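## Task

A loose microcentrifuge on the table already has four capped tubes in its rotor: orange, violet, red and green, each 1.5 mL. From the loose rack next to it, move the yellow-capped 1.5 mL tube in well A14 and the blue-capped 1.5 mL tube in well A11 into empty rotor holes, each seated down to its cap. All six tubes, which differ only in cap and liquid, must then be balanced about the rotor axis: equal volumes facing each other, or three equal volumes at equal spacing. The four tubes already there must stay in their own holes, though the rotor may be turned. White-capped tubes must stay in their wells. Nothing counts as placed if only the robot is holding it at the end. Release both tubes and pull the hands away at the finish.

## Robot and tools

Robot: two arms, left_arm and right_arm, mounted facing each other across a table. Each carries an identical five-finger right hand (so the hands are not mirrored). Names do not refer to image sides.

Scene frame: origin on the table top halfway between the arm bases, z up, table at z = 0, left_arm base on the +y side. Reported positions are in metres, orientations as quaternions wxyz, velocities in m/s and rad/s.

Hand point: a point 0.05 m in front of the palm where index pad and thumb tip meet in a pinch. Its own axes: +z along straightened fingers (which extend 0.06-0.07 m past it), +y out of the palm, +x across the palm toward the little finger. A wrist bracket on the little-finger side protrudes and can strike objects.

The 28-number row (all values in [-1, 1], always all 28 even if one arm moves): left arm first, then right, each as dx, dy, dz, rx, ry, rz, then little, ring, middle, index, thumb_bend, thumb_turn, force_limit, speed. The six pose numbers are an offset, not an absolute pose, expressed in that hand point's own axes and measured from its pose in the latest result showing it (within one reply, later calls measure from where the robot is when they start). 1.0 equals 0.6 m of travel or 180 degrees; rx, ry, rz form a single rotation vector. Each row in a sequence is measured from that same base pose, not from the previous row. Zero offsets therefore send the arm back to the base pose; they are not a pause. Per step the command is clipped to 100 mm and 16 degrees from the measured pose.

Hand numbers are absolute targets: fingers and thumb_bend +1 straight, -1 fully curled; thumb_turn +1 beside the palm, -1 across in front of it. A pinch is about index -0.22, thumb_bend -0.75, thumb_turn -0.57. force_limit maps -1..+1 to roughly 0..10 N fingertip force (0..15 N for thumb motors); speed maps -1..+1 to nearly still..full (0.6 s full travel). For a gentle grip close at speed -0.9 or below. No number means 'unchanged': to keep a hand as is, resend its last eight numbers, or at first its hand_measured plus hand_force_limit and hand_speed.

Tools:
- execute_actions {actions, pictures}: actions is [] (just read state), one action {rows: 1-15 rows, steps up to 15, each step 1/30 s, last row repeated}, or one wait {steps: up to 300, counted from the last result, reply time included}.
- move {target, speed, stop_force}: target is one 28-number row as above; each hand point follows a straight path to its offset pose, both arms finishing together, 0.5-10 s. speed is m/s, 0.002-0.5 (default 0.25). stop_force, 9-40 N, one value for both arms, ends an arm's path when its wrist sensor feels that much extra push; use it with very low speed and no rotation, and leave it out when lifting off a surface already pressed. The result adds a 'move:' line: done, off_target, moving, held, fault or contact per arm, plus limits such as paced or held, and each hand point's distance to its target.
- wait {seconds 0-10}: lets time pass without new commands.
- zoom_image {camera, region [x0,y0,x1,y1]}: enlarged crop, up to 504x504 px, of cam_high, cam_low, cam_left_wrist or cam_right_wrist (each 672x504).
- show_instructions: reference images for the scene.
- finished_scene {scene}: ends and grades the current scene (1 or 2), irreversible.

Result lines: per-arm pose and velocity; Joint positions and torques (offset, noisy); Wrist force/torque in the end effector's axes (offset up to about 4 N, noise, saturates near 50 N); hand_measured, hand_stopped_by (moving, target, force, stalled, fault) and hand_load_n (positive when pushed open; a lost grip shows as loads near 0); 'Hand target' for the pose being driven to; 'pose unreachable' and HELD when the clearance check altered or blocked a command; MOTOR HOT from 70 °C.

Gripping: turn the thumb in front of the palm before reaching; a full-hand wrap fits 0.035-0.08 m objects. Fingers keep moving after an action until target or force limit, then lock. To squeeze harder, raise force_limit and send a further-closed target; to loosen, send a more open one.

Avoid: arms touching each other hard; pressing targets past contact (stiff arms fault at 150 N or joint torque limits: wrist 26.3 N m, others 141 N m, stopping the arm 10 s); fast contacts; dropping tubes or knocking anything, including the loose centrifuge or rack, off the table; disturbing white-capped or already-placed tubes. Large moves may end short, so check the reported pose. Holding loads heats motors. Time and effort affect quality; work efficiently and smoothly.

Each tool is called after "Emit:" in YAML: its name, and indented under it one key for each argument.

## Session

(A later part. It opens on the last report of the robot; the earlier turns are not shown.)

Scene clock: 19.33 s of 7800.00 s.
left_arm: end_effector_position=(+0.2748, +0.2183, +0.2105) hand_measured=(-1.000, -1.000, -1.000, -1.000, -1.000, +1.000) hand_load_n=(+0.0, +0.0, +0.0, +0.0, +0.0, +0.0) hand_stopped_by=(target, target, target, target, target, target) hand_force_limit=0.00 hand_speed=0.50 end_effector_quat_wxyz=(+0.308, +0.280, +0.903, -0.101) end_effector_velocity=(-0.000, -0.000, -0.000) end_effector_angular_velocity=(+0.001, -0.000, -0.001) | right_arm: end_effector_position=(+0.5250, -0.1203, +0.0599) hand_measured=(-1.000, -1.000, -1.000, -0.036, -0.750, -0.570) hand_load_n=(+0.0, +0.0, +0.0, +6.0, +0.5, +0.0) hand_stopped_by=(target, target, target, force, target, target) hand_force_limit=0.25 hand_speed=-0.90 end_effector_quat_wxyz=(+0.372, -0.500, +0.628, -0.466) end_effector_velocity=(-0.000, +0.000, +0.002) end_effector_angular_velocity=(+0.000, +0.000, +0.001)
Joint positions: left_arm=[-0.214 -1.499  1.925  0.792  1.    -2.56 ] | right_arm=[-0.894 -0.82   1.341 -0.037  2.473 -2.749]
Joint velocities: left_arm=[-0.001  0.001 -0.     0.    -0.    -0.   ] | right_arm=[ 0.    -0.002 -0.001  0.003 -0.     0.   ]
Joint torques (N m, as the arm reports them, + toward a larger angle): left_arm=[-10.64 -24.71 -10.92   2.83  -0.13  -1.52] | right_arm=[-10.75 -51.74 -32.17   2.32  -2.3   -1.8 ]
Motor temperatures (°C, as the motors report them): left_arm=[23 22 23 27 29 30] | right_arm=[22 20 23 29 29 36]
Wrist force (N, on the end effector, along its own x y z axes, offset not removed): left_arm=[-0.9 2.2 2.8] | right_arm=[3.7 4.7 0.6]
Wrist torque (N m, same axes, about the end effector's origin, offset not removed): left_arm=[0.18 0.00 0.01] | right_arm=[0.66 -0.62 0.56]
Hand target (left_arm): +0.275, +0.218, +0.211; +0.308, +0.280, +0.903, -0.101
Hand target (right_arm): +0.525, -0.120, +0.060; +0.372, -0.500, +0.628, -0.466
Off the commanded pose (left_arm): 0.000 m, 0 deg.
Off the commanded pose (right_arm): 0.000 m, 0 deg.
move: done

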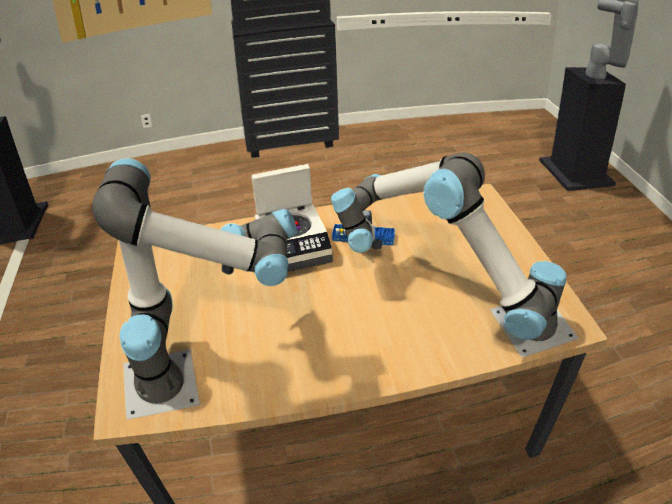

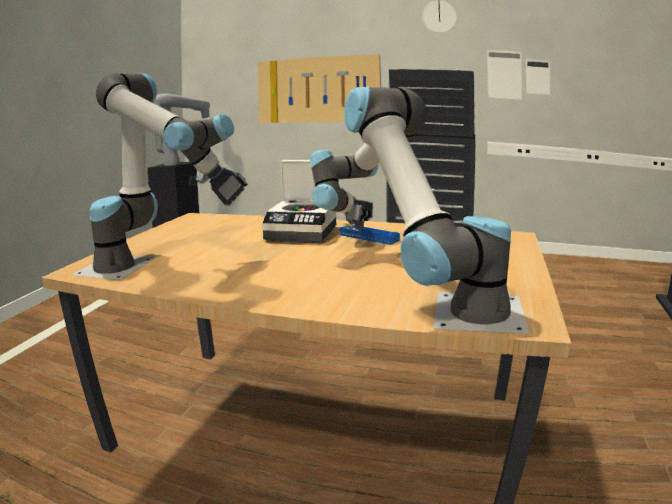

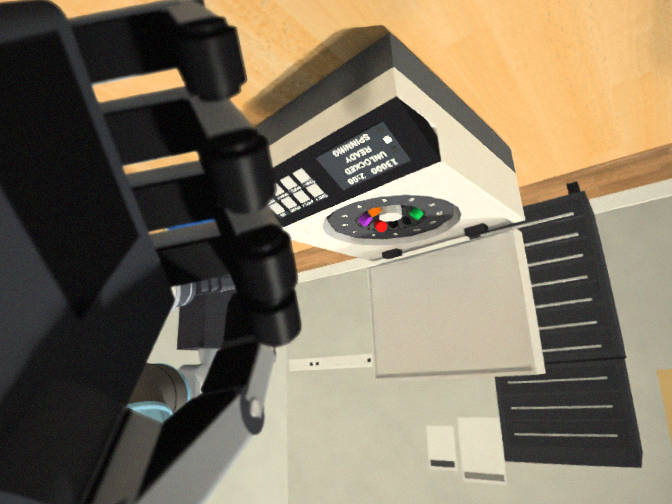

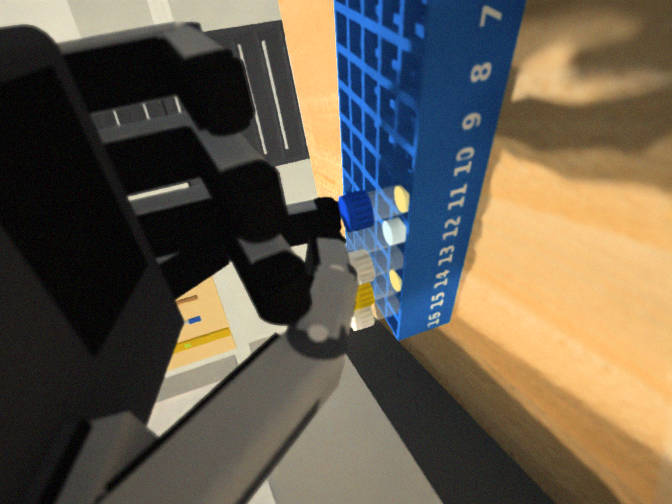

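Emit:
move:
  target: [0,0,0,0,0,0,-1,-1,-1,-1,-1,1,0,0.5,0,0.018,0.0054,0,0,0,-1,-1,-1,-0.25,-0.75,-0.57,0.25,-0.9]
  speed: 0.015
  stop_force: 9

Emit:
move:
  target: [0,0,0,0,0,0,-1,-1,-1,-1,-1,1,0,0.5,0,0.0024,-0.008,0,0,0,-1,-1,-1,0.17,-0.75,-0.57,0.25,-0.3]
  speed: 0.008

Emit:
move:
  target: [0,0,0,0,0,0,-1,-1,-1,-1,-1,1,0,0.5,0.01,0,0,0,0,0,-1,-1,-1,0.17,-0.75,-0.57,0.25,-0.3]
  speed: 0.02

Emit:
zoom_image:
  camera: "cam_right_wrist"
  region: [260,150,460,310]

Scene clock: 21.87 s of 7800.00 s.
left_arm: end_effector_position=(+0.2748, +0.2183, +0.2105) hand_measured=(-1.000, -1.000, -1.000, -1.000, -1.000, +1.000) hand_load_n=(+0.0, +0.0, +0.0, +0.0, +0.0, +0.0) hand_stopped_by=(target, target, target, target, target, target) hand_force_limit=0.00 hand_speed=0.50 end_effector_quat_wxyz=(+0.308, +0.280, +0.903, -0.101) end_effector_velocity=(-0.000, +0.000, -0.000) end_effector_angular_velocity=(+0.001, +0.000, -0.000) | right_arm: end_effector_position=(+0.5250, -0.1203, +0.0488) hand_measured=(-1.000, -1.000, -1.000, -0.036, -0.750, -0.570) hand_load_n=(+0.0, +0.0, +0.0, +6.0, +1.0, -0.5) hand_stopped_by=(target, target, target, force, target, target) hand_force_limit=0.25 hand_speed=-0.90 end_effector_quat_wxyz=(+0.372, -0.500, +0.628, -0.466) end_effector_velocity=(-0.000, -0.000, -0.002) end_effector_angular_velocity=(-0.001, +0.000, -0.001)
Joint positions: left_arm=[-0.214 -1.499  1.925  0.792  1.    -2.56 ] | right_arm=[-0.894 -0.806  1.348 -0.058  2.473 -2.749]
Joint velocities: left_arm=[-0.     0.001  0.     0.     0.    -0.   ] | right_arm=[-0.     0.002  0.002 -0.004  0.    -0.   ]
Joint torques (N m, as the arm reports them, + toward a larger angle): left_arm=[ -8.7  -24.23 -15.46   2.83  -0.09  -1.51] | right_arm=[ -2.99 -37.33  -4.41  -1.87   2.27   1.43]
Motor temperatures (°C, as the motors report them): left_arm=[23 22 23 27 29 30] | right_arm=[22 20 23 29 29 36]
Wrist force (N, on the end effector, along its own x y z axes, offset not removed): left_arm=[0.8 3.9 1.5] | right_arm=[0.4 1.3 -2.6]
Wrist torque (N m, same axes, about the end effector's origin, offset not removed): left_arm=[0.52 -0.20 0.15] | right_arm=[0.63 0.02 0.26]
Hand target (left_arm): +0.275, +0.218, +0.211; +0.308, +0.280, +0.903, -0.101
Hand target (right_arm): +0.525, -0.120, +0.049; +0.372, -0.500, +0.628, -0.466
Off the commanded pose (left_arm): 0.000 m, 0 deg.
Off the commanded pose (right_arm): 0.000 m, 0 deg.
move: done

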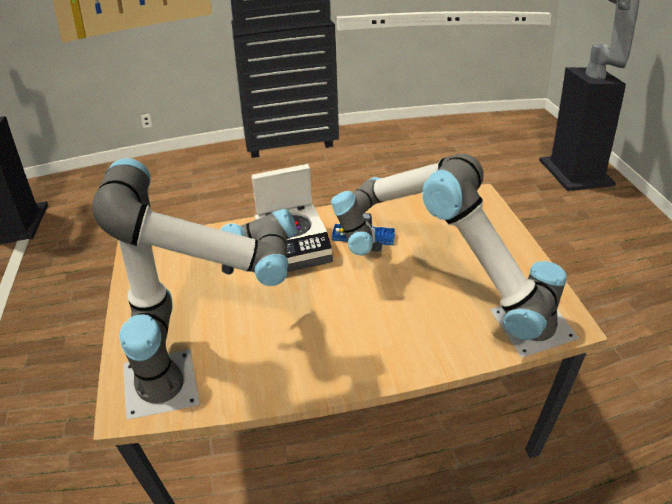

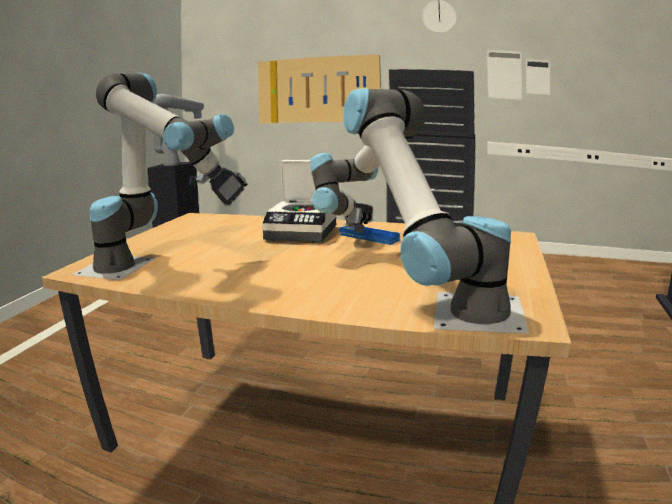

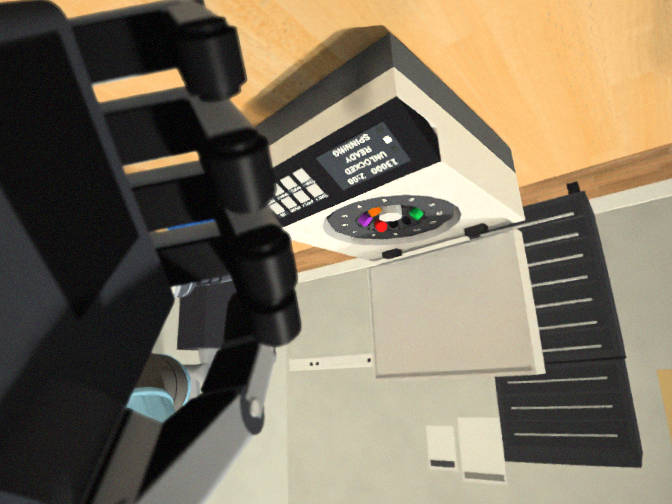

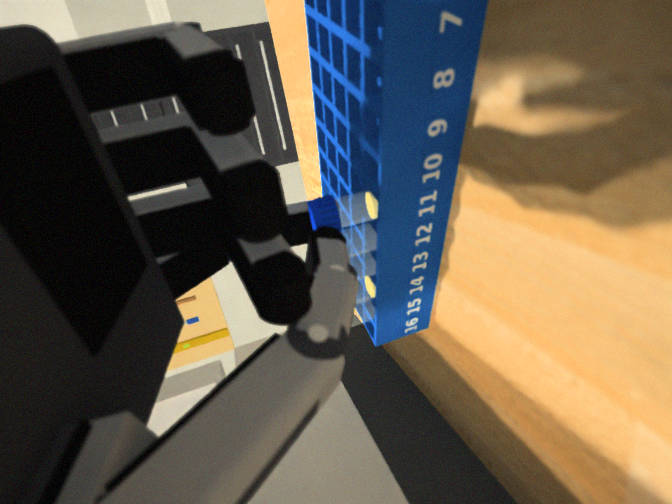

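Scene clock: 22.70 s of 7800.00 s.
left_arm: end_effector_position=(+0.2748, +0.2183, +0.2105) hand_measured=(-1.000, -1.000, -1.000, -1.000, -1.000, +1.000) hand_load_n=(+0.0, +0.0, +0.0, +0.0, +0.0, +0.0) hand_stopped_by=(target, target, target, target, target, target) hand_force_limit=0.00 hand_speed=0.50 end_effector_quat_wxyz=(+0.308, +0.280, +0.903, -0.101) end_effector_velocity=(+0.000, +0.000, -0.000) end_effector_angular_velocity=(-0.001, +0.000, +0.001) | right_arm: end_effector_position=(+0.5203, -0.1192, +0.0488) hand_measured=(-1.000, -1.000, -1.000, +0.170, -0.750, -0.570) hand_load_n=(+0.0, +0.0, +0.0, +0.0, +0.0, +0.0) hand_stopped_by=(target, target, target, target, target, target) hand_force_limit=0.25 hand_speed=-0.30 end_effector_quat_wxyz=(+0.372, -0.500, +0.628, -0.466) end_effector_velocity=(-0.002, +0.000, -0.001) end_effector_angular_velocity=(-0.001, +0.002, +0.000)
Joint positions: left_arm=[-0.214 -1.499  1.925  0.792  1.    -2.56 ] | right_arm=[-0.887 -0.809  1.354 -0.057  2.479 -2.743]
Joint velocities: left_arm=[ 0.    -0.     0.001 -0.001  0.    -0.   ] | right_arm=[ 0.003 -0.001  0.003  0.001  0.002  0.002]
Joint torques (N m, as the arm reports them, + toward a larger angle): left_arm=[ -8.99 -24.89 -15.05   2.81  -0.5   -1.68] | right_arm=[  7.76 -51.72  -4.74   2.64   2.68   2.32]
Motor temperatures (°C, as the motors report them): left_arm=[23 22 23 27 29 30] | right_arm=[22 20 23 29 29 36]
Wrist force (N, on the end effector, along its own x y z axes, offset not removed): left_arm=[-1.5 1.5 -0.1] | right_arm=[2.8 1.6 -1.6]
Wrist torque (N m, same axes, about the end effector's origin, offset not removed): left_arm=[0.25 0.23 -0.20] | right_arm=[0.38 -0.50 0.43]
Hand target (left_arm): +0.275, +0.218, +0.211; +0.308, +0.280, +0.903, -0.101
Hand target (right_arm): +0.520, -0.119, +0.049; +0.372, -0.500, +0.628, -0.466
Off the commanded pose (left_arm): 0.000 m, 0 deg.
Off the commanded pose (right_arm): 0.000 m, 0 deg.
move: done

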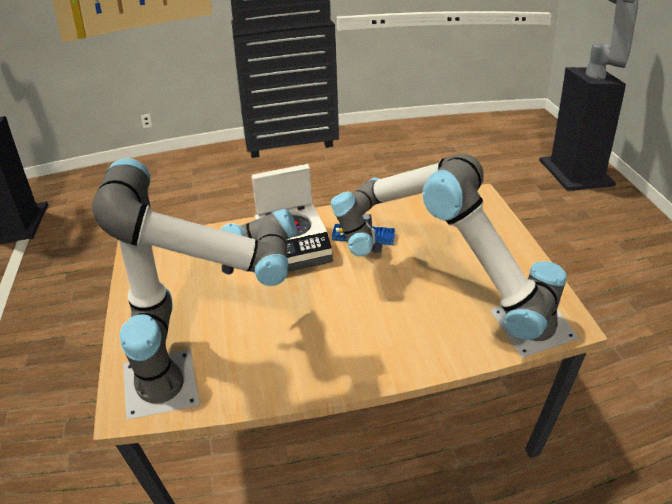

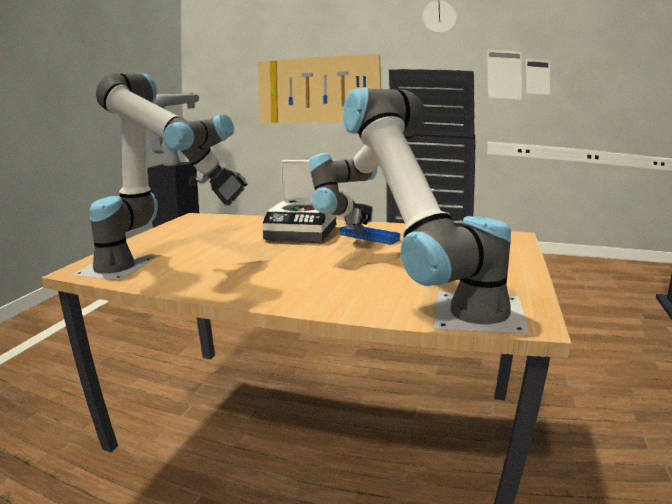

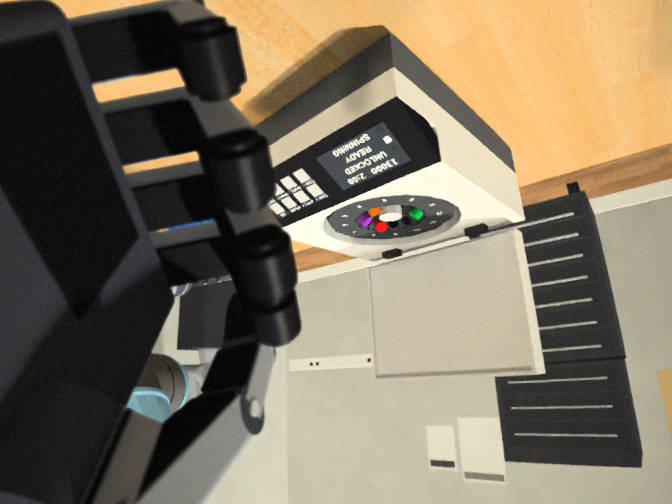

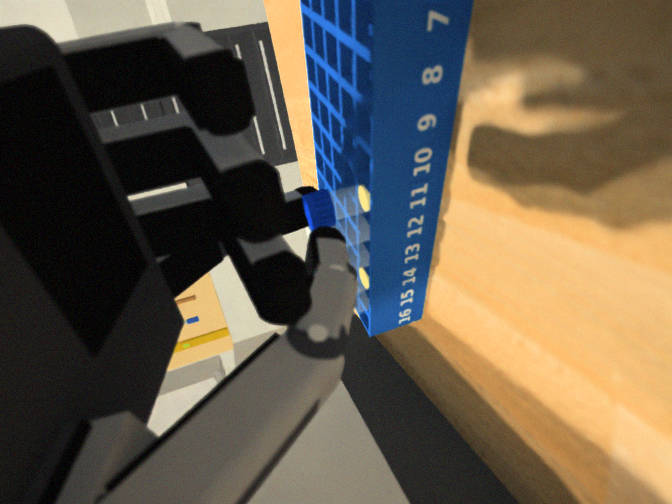

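Scene clock: 23.40 s of 7800.00 s.
left_arm: end_effector_position=(+0.2748, +0.2183, +0.2105) hand_measured=(-1.000, -1.000, -1.000, -1.000, -1.000, +1.000) hand_load_n=(+0.0, +0.0, +0.0, +0.0, +0.0, +0.0) hand_stopped_by=(target, target, target, target, target, target) hand_force_limit=0.00 hand_speed=0.50 end_effector_quat_wxyz=(+0.308, +0.280, +0.903, -0.101) end_effector_velocity=(-0.001, -0.001, -0.000) end_effector_angular_velocity=(+0.000, +0.000, -0.001) | right_arm: end_effector_position=(+0.5190, -0.1248, +0.0488) hand_measured=(-1.000, -1.000, -1.000, +0.170, -0.750, -0.570) hand_load_n=(+0.0, +0.0, +0.0, +0.0, +0.0, +0.0) hand_stopped_by=(target, target, target, target, target, target) hand_force_limit=0.25 hand_speed=-0.30 end_effector_quat_wxyz=(+0.372, -0.500, +0.628, -0.466) end_effector_velocity=(-0.000, -0.002, +0.000) end_effector_angular_velocity=(+0.001, -0.000, +0.001)
Joint positions: left_arm=[-0.214 -1.499  1.925  0.792  1.    -2.56 ] | right_arm=[-0.893 -0.821  1.376 -0.07   2.474 -2.748]
Joint velocities: left_arm=[-0.002  0.001 -0.     0.     0.    -0.   ] | right_arm=[-0.002 -0.005  0.009 -0.006 -0.003 -0.002]
Joint torques (N m, as the arm reports them, + toward a larger angle): left_arm=[ -8.83 -25.28 -15.2    3.01  -0.14  -1.71] | right_arm=[ -9.42 -50.18  -4.04  -2.38  -2.55  -2.36]
Motor temperatures (°C, as the motors report them): left_arm=[23 22 23 27 29 30] | right_arm=[22 20 23 29 29 36]
Wrist force (N, on the end effector, along its own x y z axes, offset not removed): left_arm=[-0.3 2.7 3.6] | right_arm=[0.2 2.1 -1.3]
Wrist torque (N m, same axes, about the end effector's origin, offset not removed): left_arm=[0.27 -0.12 0.11] | right_arm=[0.35 0.16 0.35]
Hand target (left_arm): +0.275, +0.218, +0.211; +0.308, +0.280, +0.903, -0.101
Hand target (right_arm): +0.519, -0.125, +0.049; +0.372, -0.500, +0.628, -0.466
Off the commanded pose (left_arm): 0.000 m, 0 deg.
Off the commanded pose (right_arm): 0.000 m, 0 deg.
move: done

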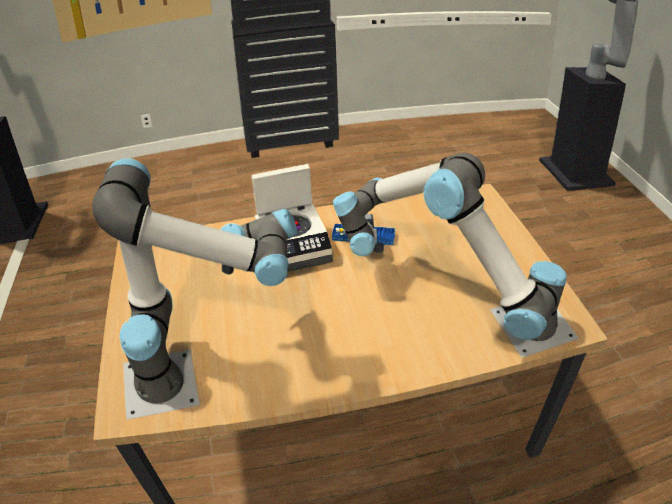

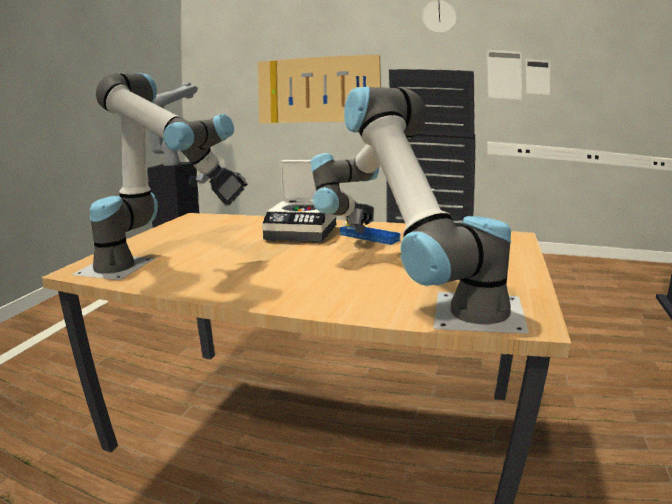

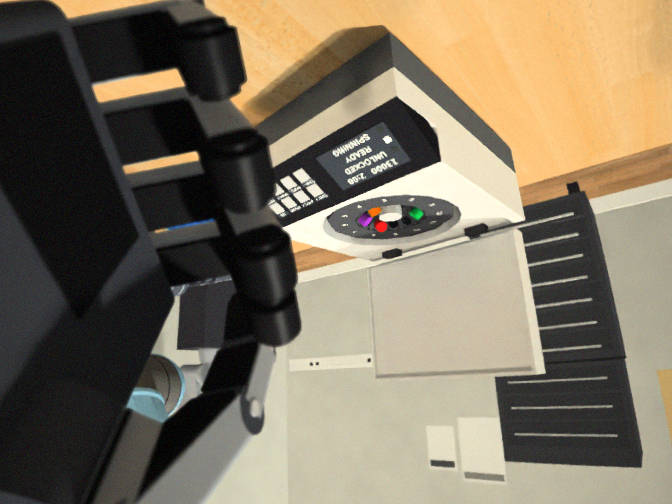

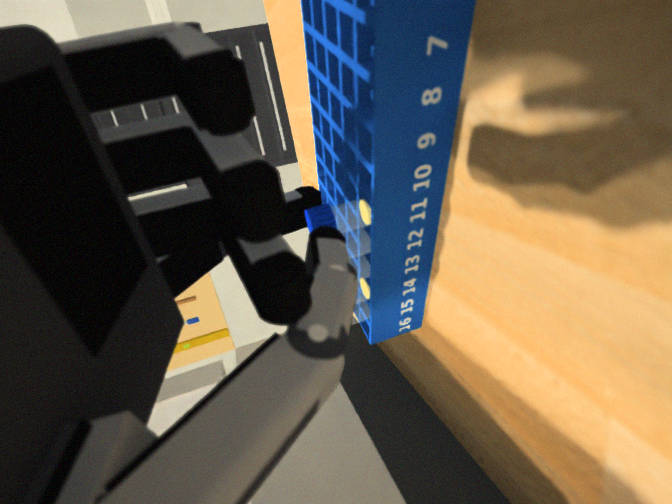

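Region (260, 150, 460, 310) of cam_right_wrist's 672x504 image, scaled by 2.520, with more detail than that image has; it fills the top 403 rows of this view, and the rest is white.

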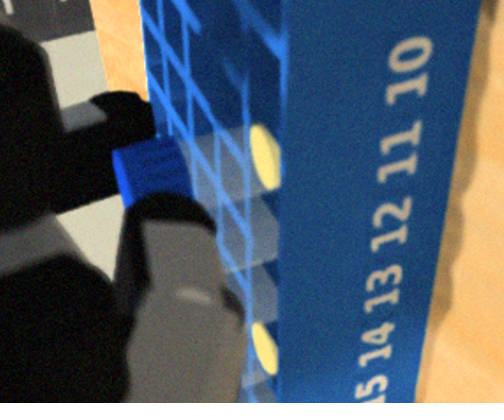

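Emit:
execute_actions:
  actions: []

Scene clock: 27.27 s of 7800.00 s.
left_arm: end_effector_position=(+0.2748, +0.2183, +0.2105) hand_measured=(-1.000, -1.000, -1.000, -1.000, -1.000, +1.000) hand_load_n=(+0.0, +0.0, +0.0, +0.0, +0.0, +0.0) hand_stopped_by=(target, target, target, target, target, target) hand_force_limit=0.00 hand_speed=0.50 end_effector_quat_wxyz=(+0.308, +0.280, +0.903, -0.101) end_effector_velocity=(-0.000, -0.000, -0.000) end_effector_angular_velocity=(-0.000, +0.001, +0.001) | right_arm: end_effector_position=(+0.5189, -0.1250, +0.0488) hand_measured=(-1.000, -1.000, -1.000, +0.170, -0.750, -0.570) hand_load_n=(+0.0, +0.0, +0.0, +0.0, +0.0, +0.0) hand_stopped_by=(target, target, target, target, target, target) hand_force_limit=0.25 hand_speed=-0.30 end_effector_quat_wxyz=(+0.372, -0.500, +0.628, -0.466) end_effector_velocity=(-0.000, +0.000, -0.000) end_effector_angular_velocity=(-0.001, +0.001, +0.002)
Joint positions: left_arm=[-0.214 -1.499  1.925  0.792  1.    -2.56 ] | right_arm=[-0.893 -0.822  1.377 -0.071  2.474 -2.748]
Joint velocities: left_arm=[ 0.     0.001 -0.    -0.     0.001 -0.001] | right_arm=[ 0.    -0.     0.001  0.001 -0.001 -0.   ]
Joint torques (N m, as the arm reports them, + toward a larger angle): left_arm=[ -9.83 -24.8  -15.23   2.85  -0.18  -1.56] | right_arm=[ -9.27 -50.66  -4.15  -1.98  -2.24  -2.45]
Motor temperatures (°C, as the motors report them): left_arm=[23 22 23 27 29 30] | right_arm=[22 20 23 29 29 36]
Wrist force (N, on the end effector, along its own x y z axes, offset not removed): left_arm=[0.9 3.2 2.1] | right_arm=[5.3 1.2 -0.4]
Wrist torque (N m, same axes, about the end effector's origin, offset not removed): left_arm=[0.38 -0.36 -0.05] | right_arm=[0.15 -0.73 0.57]
Hand target (left_arm): +0.275, +0.218, +0.211; +0.308, +0.280, +0.903, -0.101
Hand target (right_arm): +0.519, -0.125, +0.049; +0.372, -0.500, +0.628, -0.466
Off the commanded pose (left_arm): 0.000 m, 0 deg.
Off the commanded pose (right_arm): 0.000 m, 0 deg.
Steps of this call (steps 1 to 116: nothing new was sent). Readings (end_effector_position | what the end effector reports):
1: left_arm (+0.2748, +0.2183, +0.2105) | right_arm (+0.5189, -0.1249, +0.0488) | left_arm hand_measured=(-1.000, -1.000, -1.000, -1.000, -1.000, +1.000) hand_load_n=(+0.0, +0.0, +0.0, +0.0, +0.0, +0.0) hand_stopped_by=(target, target, target, target, target, target) hand_force_limit=0.00 hand_speed=0.50 | right_arm hand_measured=(-1.000, -1.000, -1.000, +0.170, -0.750, -0.570) hand_load_n=(+0.0, +0.0, +0.0, +0.0, +0.0, +0.0) hand_stopped_by=(target, target, target, target, target, target) hand_force_limit=0.25 hand_speed=-0.30
2: left_arm (+0.2748, +0.2183, +0.2105) | right_arm (+0.5189, -0.1249, +0.0488) | left_arm hand_measured=(-1.000, -1.000, -1.000, -1.000, -1.000, +1.000) hand_load_n=(+0.0, +0.0, +0.0, +0.0, +0.0, +0.0) hand_stopped_by=(target, target, target, target, target, target) hand_force_limit=0.00 hand_speed=0.50 | right_arm hand_measured=(-1.000, -1.000, -1.000, +0.170, -0.750, -0.570) hand_load_n=(+0.0, +0.0, +0.0, +0.0, +0.0, +0.0) hand_stopped_by=(target, target, target, target, target, target) hand_force_limit=0.25 hand_speed=-0.30
4: left_arm (+0.2748, +0.2183, +0.2105) | right_arm (+0.5189, -0.1250, +0.0488) | left_arm hand_measured=(-1.000, -1.000, -1.000, -1.000, -1.000, +1.000) hand_load_n=(+0.0, +0.0, +0.0, +0.0, +0.0, +0.0) hand_stopped_by=(target, target, target, target, target, target) hand_force_limit=0.00 hand_speed=0.50 | right_arm hand_measured=(-1.000, -1.000, -1.000, +0.170, -0.750, -0.570) hand_load_n=(+0.0, +0.0, +0.0, +0.0, +0.0, +0.0) hand_stopped_by=(target, target, target, target, target, target) hand_force_limit=0.25 hand_speed=-0.30
8: left_arm (+0.2748, +0.2183, +0.2105) | right_arm (+0.5189, -0.1250, +0.0488) | left_arm hand_measured=(-1.000, -1.000, -1.000, -1.000, -1.000, +1.000) hand_load_n=(+0.0, +0.0, +0.0, +0.0, +0.0, +0.0) hand_stopped_by=(target, target, target, target, target, target) hand_force_limit=0.00 hand_speed=0.50 | right_arm hand_measured=(-1.000, -1.000, -1.000, +0.170, -0.750, -0.570) hand_load_n=(+0.0, +0.0, +0.0, +0.0, +0.0, +0.0) hand_stopped_by=(target, target, target, target, target, target) hand_force_limit=0.25 hand_speed=-0.30
116: the state above

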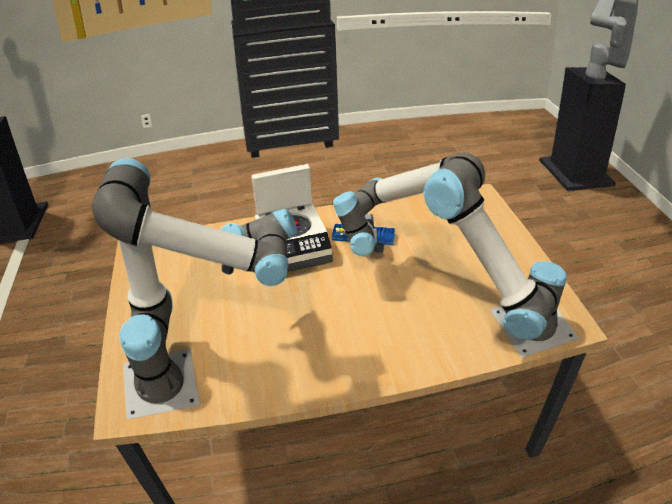

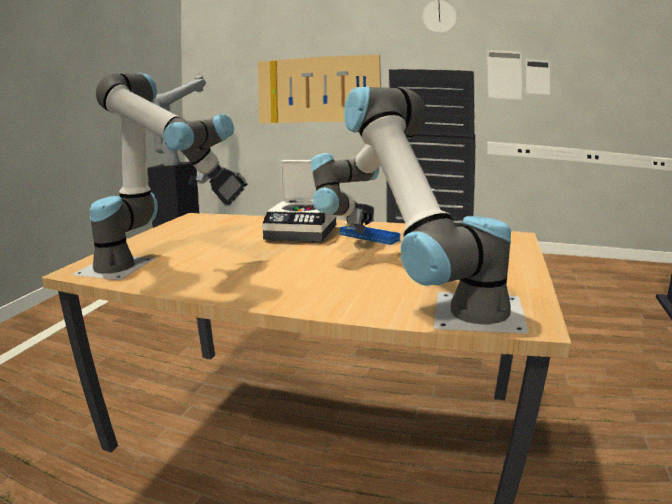

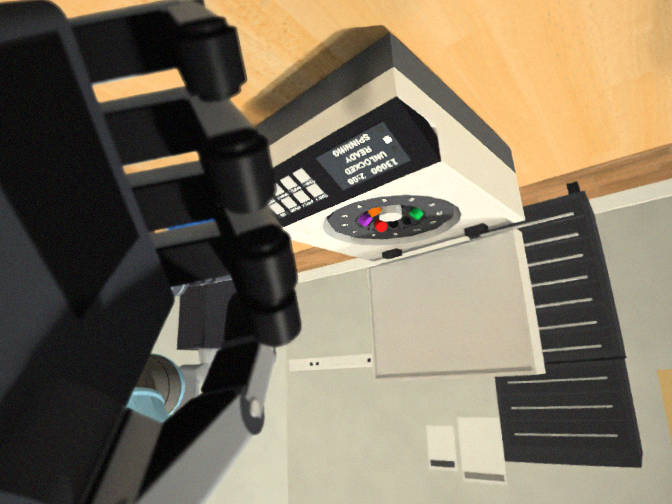

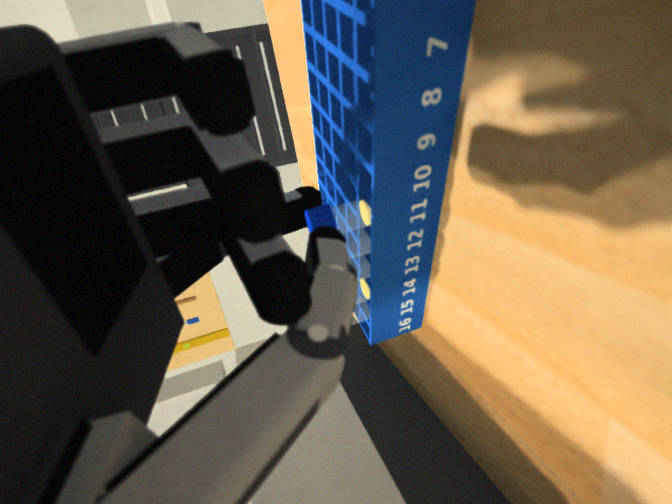

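Emit:
move:
  target: [0,0,0,0,0,0,-1,-1,-1,-1,-1,1,0,0.5, 0,-0.0012,0.004,0,0,0,-1,-1,-1,-0.25,-0.75,-0.57,0.25,-0.9]
  speed: 0.01

Emit:
move:
  target: [0,0,0,0,0,0,-1,-1,-1,-1,-1,1,0,0.5, 0,-0.019,-0.0057,0,0,0,-1,-1,-1,-0.25,-0.75,-0.57,0.25,-0.9]
  speed: 0.02

Emit:
zoom_image:
  camera: "cam_right_wrist"
  region: [260,150,460,330]

Scene clock: 29.77 s of 7800.00 s.
left_arm: end_effector_position=(+0.2748, +0.2183, +0.2105) hand_measured=(-1.000, -1.000, -1.000, -1.000, -1.000, +1.000) hand_load_n=(+0.0, +0.0, +0.0, +0.0, +0.0, +0.0) hand_stopped_by=(target, target, target, target, target, target) hand_force_limit=0.00 hand_speed=0.50 end_effector_quat_wxyz=(+0.308, +0.280, +0.903, -0.101) end_effector_velocity=(+0.000, -0.000, +0.001) end_effector_angular_velocity=(-0.001, -0.001, -0.000) | right_arm: end_effector_position=(+0.5214, -0.1256, +0.0488) hand_measured=(-1.000, -1.000, -1.000, -0.038, -0.750, -0.570) hand_load_n=(+0.0, +0.0, +0.0, +7.0, +0.5, +0.0) hand_stopped_by=(target, target, target, force, target, target) hand_force_limit=0.25 hand_speed=-0.90 end_effector_quat_wxyz=(+0.372, -0.500, +0.628, -0.466) end_effector_velocity=(-0.001, -0.001, -0.001) end_effector_angular_velocity=(-0.002, +0.001, -0.000)
Joint positions: left_arm=[-0.214 -1.499  1.925  0.792  1.    -2.56 ] | right_arm=[-0.896 -0.82   1.374 -0.071  2.47  -2.751]
Joint velocities: left_arm=[ 0.    -0.001 -0.001  0.    -0.     0.001] | right_arm=[ 0.    -0.     0.002 -0.     0.001  0.   ]
Joint torques (N m, as the arm reports them, + toward a larger angle): left_arm=[-10.15 -25.17 -15.33   2.77  -0.04  -1.64] | right_arm=[ -9.68 -38.03 -29.98  -2.08  -2.33  -2.21]
Motor temperatures (°C, as the motors report them): left_arm=[23 22 23 27 29 30] | right_arm=[22 20 23 29 29 36]
Wrist force (N, on the end effector, along its own x y z axes, offset not removed): left_arm=[0.9 2.7 1.4] | right_arm=[1.7 3.1 0.2]
Wrist torque (N m, same axes, about the end effector's origin, offset not removed): left_arm=[0.30 -0.22 0.06] | right_arm=[0.42 -0.30 0.31]
Hand target (left_arm): +0.275, +0.218, +0.211; +0.308, +0.280, +0.903, -0.101
Hand target (right_arm): +0.521, -0.126, +0.049; +0.372, -0.500, +0.628, -0.466
Off the commanded pose (left_arm): 0.000 m, 0 deg.
Off the commanded pose (right_arm): 0.000 m, 0 deg.
move: done

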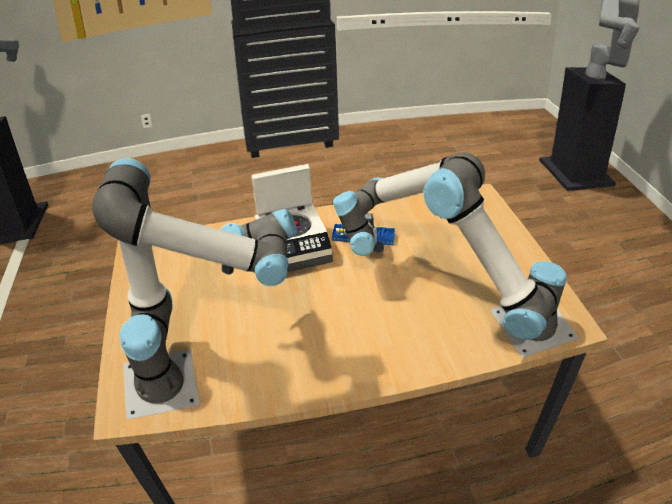

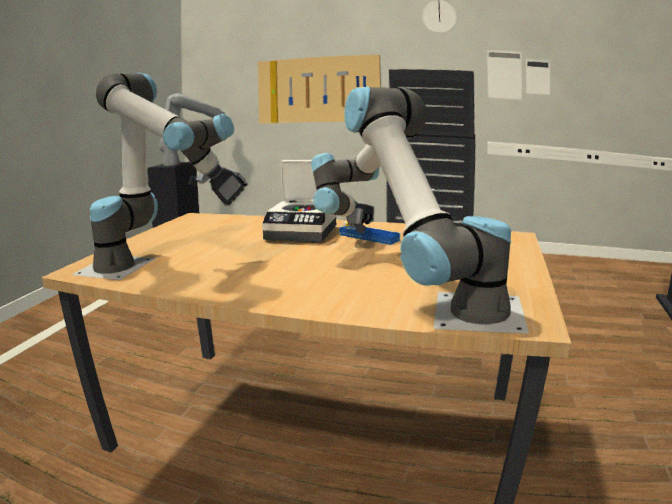

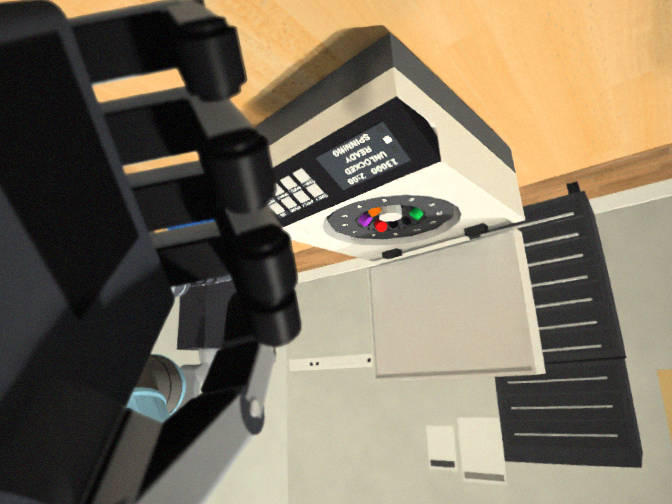

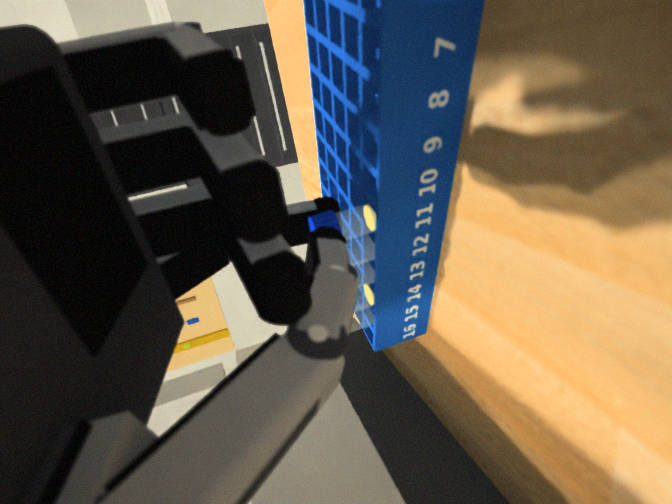

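Scene clock: 30.67 s of 7800.00 s.
left_arm: end_effector_position=(+0.2748, +0.2183, +0.2105) hand_measured=(-1.000, -1.000, -1.000, -1.000, -1.000, +1.000) hand_load_n=(+0.0, +0.0, +0.0, +0.0, +0.0, +0.0) hand_stopped_by=(target, target, target, target, target, target) hand_force_limit=0.00 hand_speed=0.50 end_effector_quat_wxyz=(+0.308, +0.280, +0.903, -0.101) end_effector_velocity=(-0.000, -0.000, -0.000) end_effector_angular_velocity=(-0.001, +0.001, +0.001) | right_arm: end_effector_position=(+0.5214, -0.1256, +0.0606) hand_measured=(-1.000, -1.000, -1.000, -0.038, -0.750, -0.570) hand_load_n=(+0.0, +0.0, +0.0, +7.0, +0.5, +0.0) hand_stopped_by=(target, target, target, force, target, target) hand_force_limit=0.25 hand_speed=-0.90 end_effector_quat_wxyz=(+0.372, -0.500, +0.628, -0.466) end_effector_velocity=(-0.000, +0.000, +0.002) end_effector_angular_velocity=(+0.000, +0.001, +0.001)
Joint positions: left_arm=[-0.214 -1.499  1.925  0.792  1.    -2.56 ] | right_arm=[-0.896 -0.835  1.366 -0.049  2.47  -2.751]
Joint velocities: left_arm=[-0.    -0.    -0.    -0.     0.001 -0.001] | right_arm=[ 0.    -0.002 -0.002  0.004 -0.001 -0.   ]
Joint torques (N m, as the arm reports them, + toward a larger angle): left_arm=[ -8.56 -25.63 -14.22   2.88  -0.3   -1.72] | right_arm=[ -8.91 -51.11 -31.13   2.56  -2.21  -2.07]
Motor temperatures (°C, as the motors report them): left_arm=[23 22 23 27 29 30] | right_arm=[22 20 23 29 29 36]
Wrist force (N, on the end effector, along its own x y z axes, offset not removed): left_arm=[-0.3 2.4 -0.6] | right_arm=[0.9 4.6 -1.1]
Wrist torque (N m, same axes, about the end effector's origin, offset not removed): left_arm=[0.40 0.11 0.01] | right_arm=[0.75 -0.11 0.36]
Hand target (left_arm): +0.275, +0.218, +0.211; +0.308, +0.280, +0.903, -0.101
Hand target (right_arm): +0.521, -0.126, +0.061; +0.372, -0.500, +0.628, -0.466
Off the commanded pose (left_arm): 0.000 m, 0 deg.
Off the commanded pose (right_arm): 0.000 m, 0 deg.
move: done

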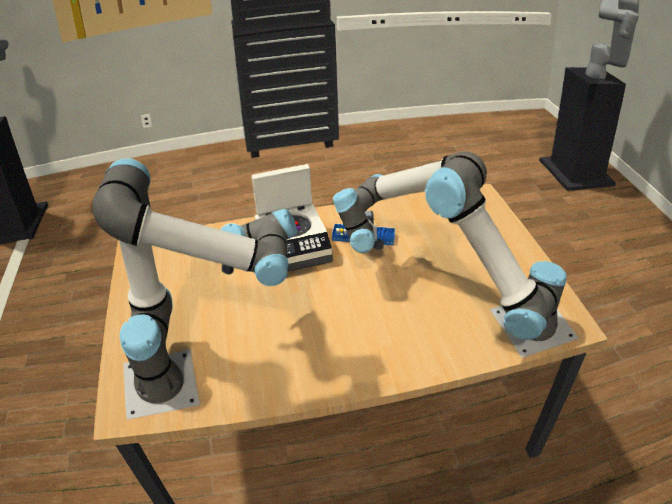

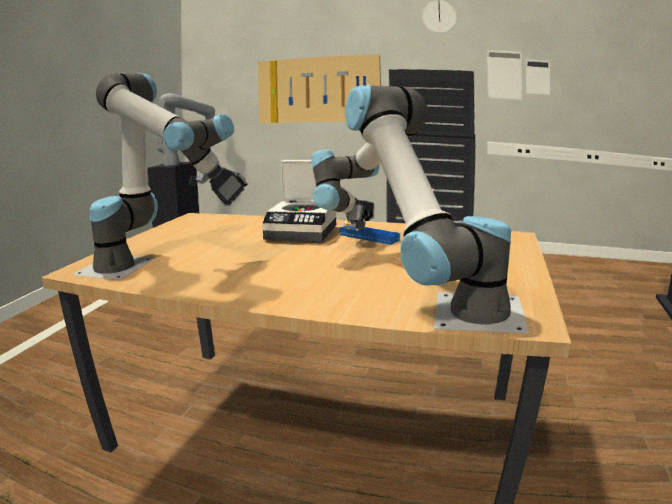

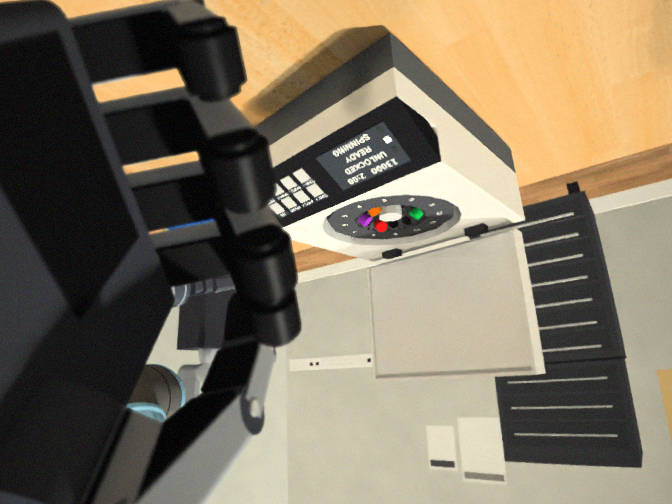

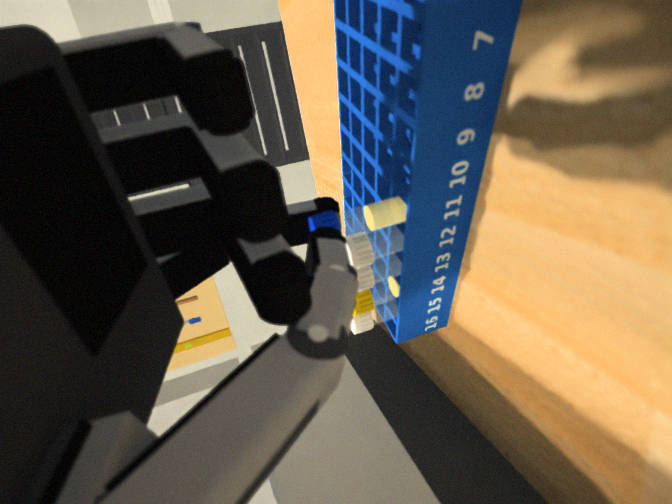

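Region (260, 150, 460, 330) of cam_right_wrist's 672x504 image, scaled by 2.520, with more detail than that image has; it fills the top 454 rows of this view, and the rest is white.

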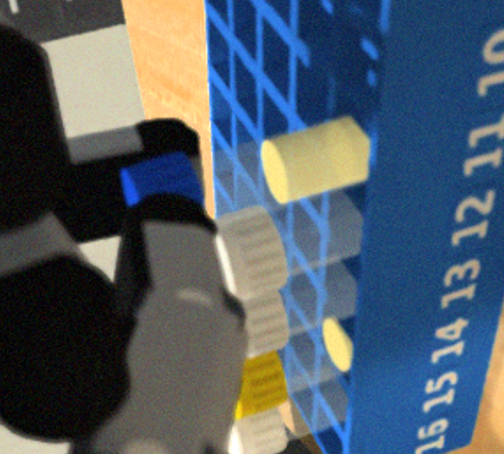

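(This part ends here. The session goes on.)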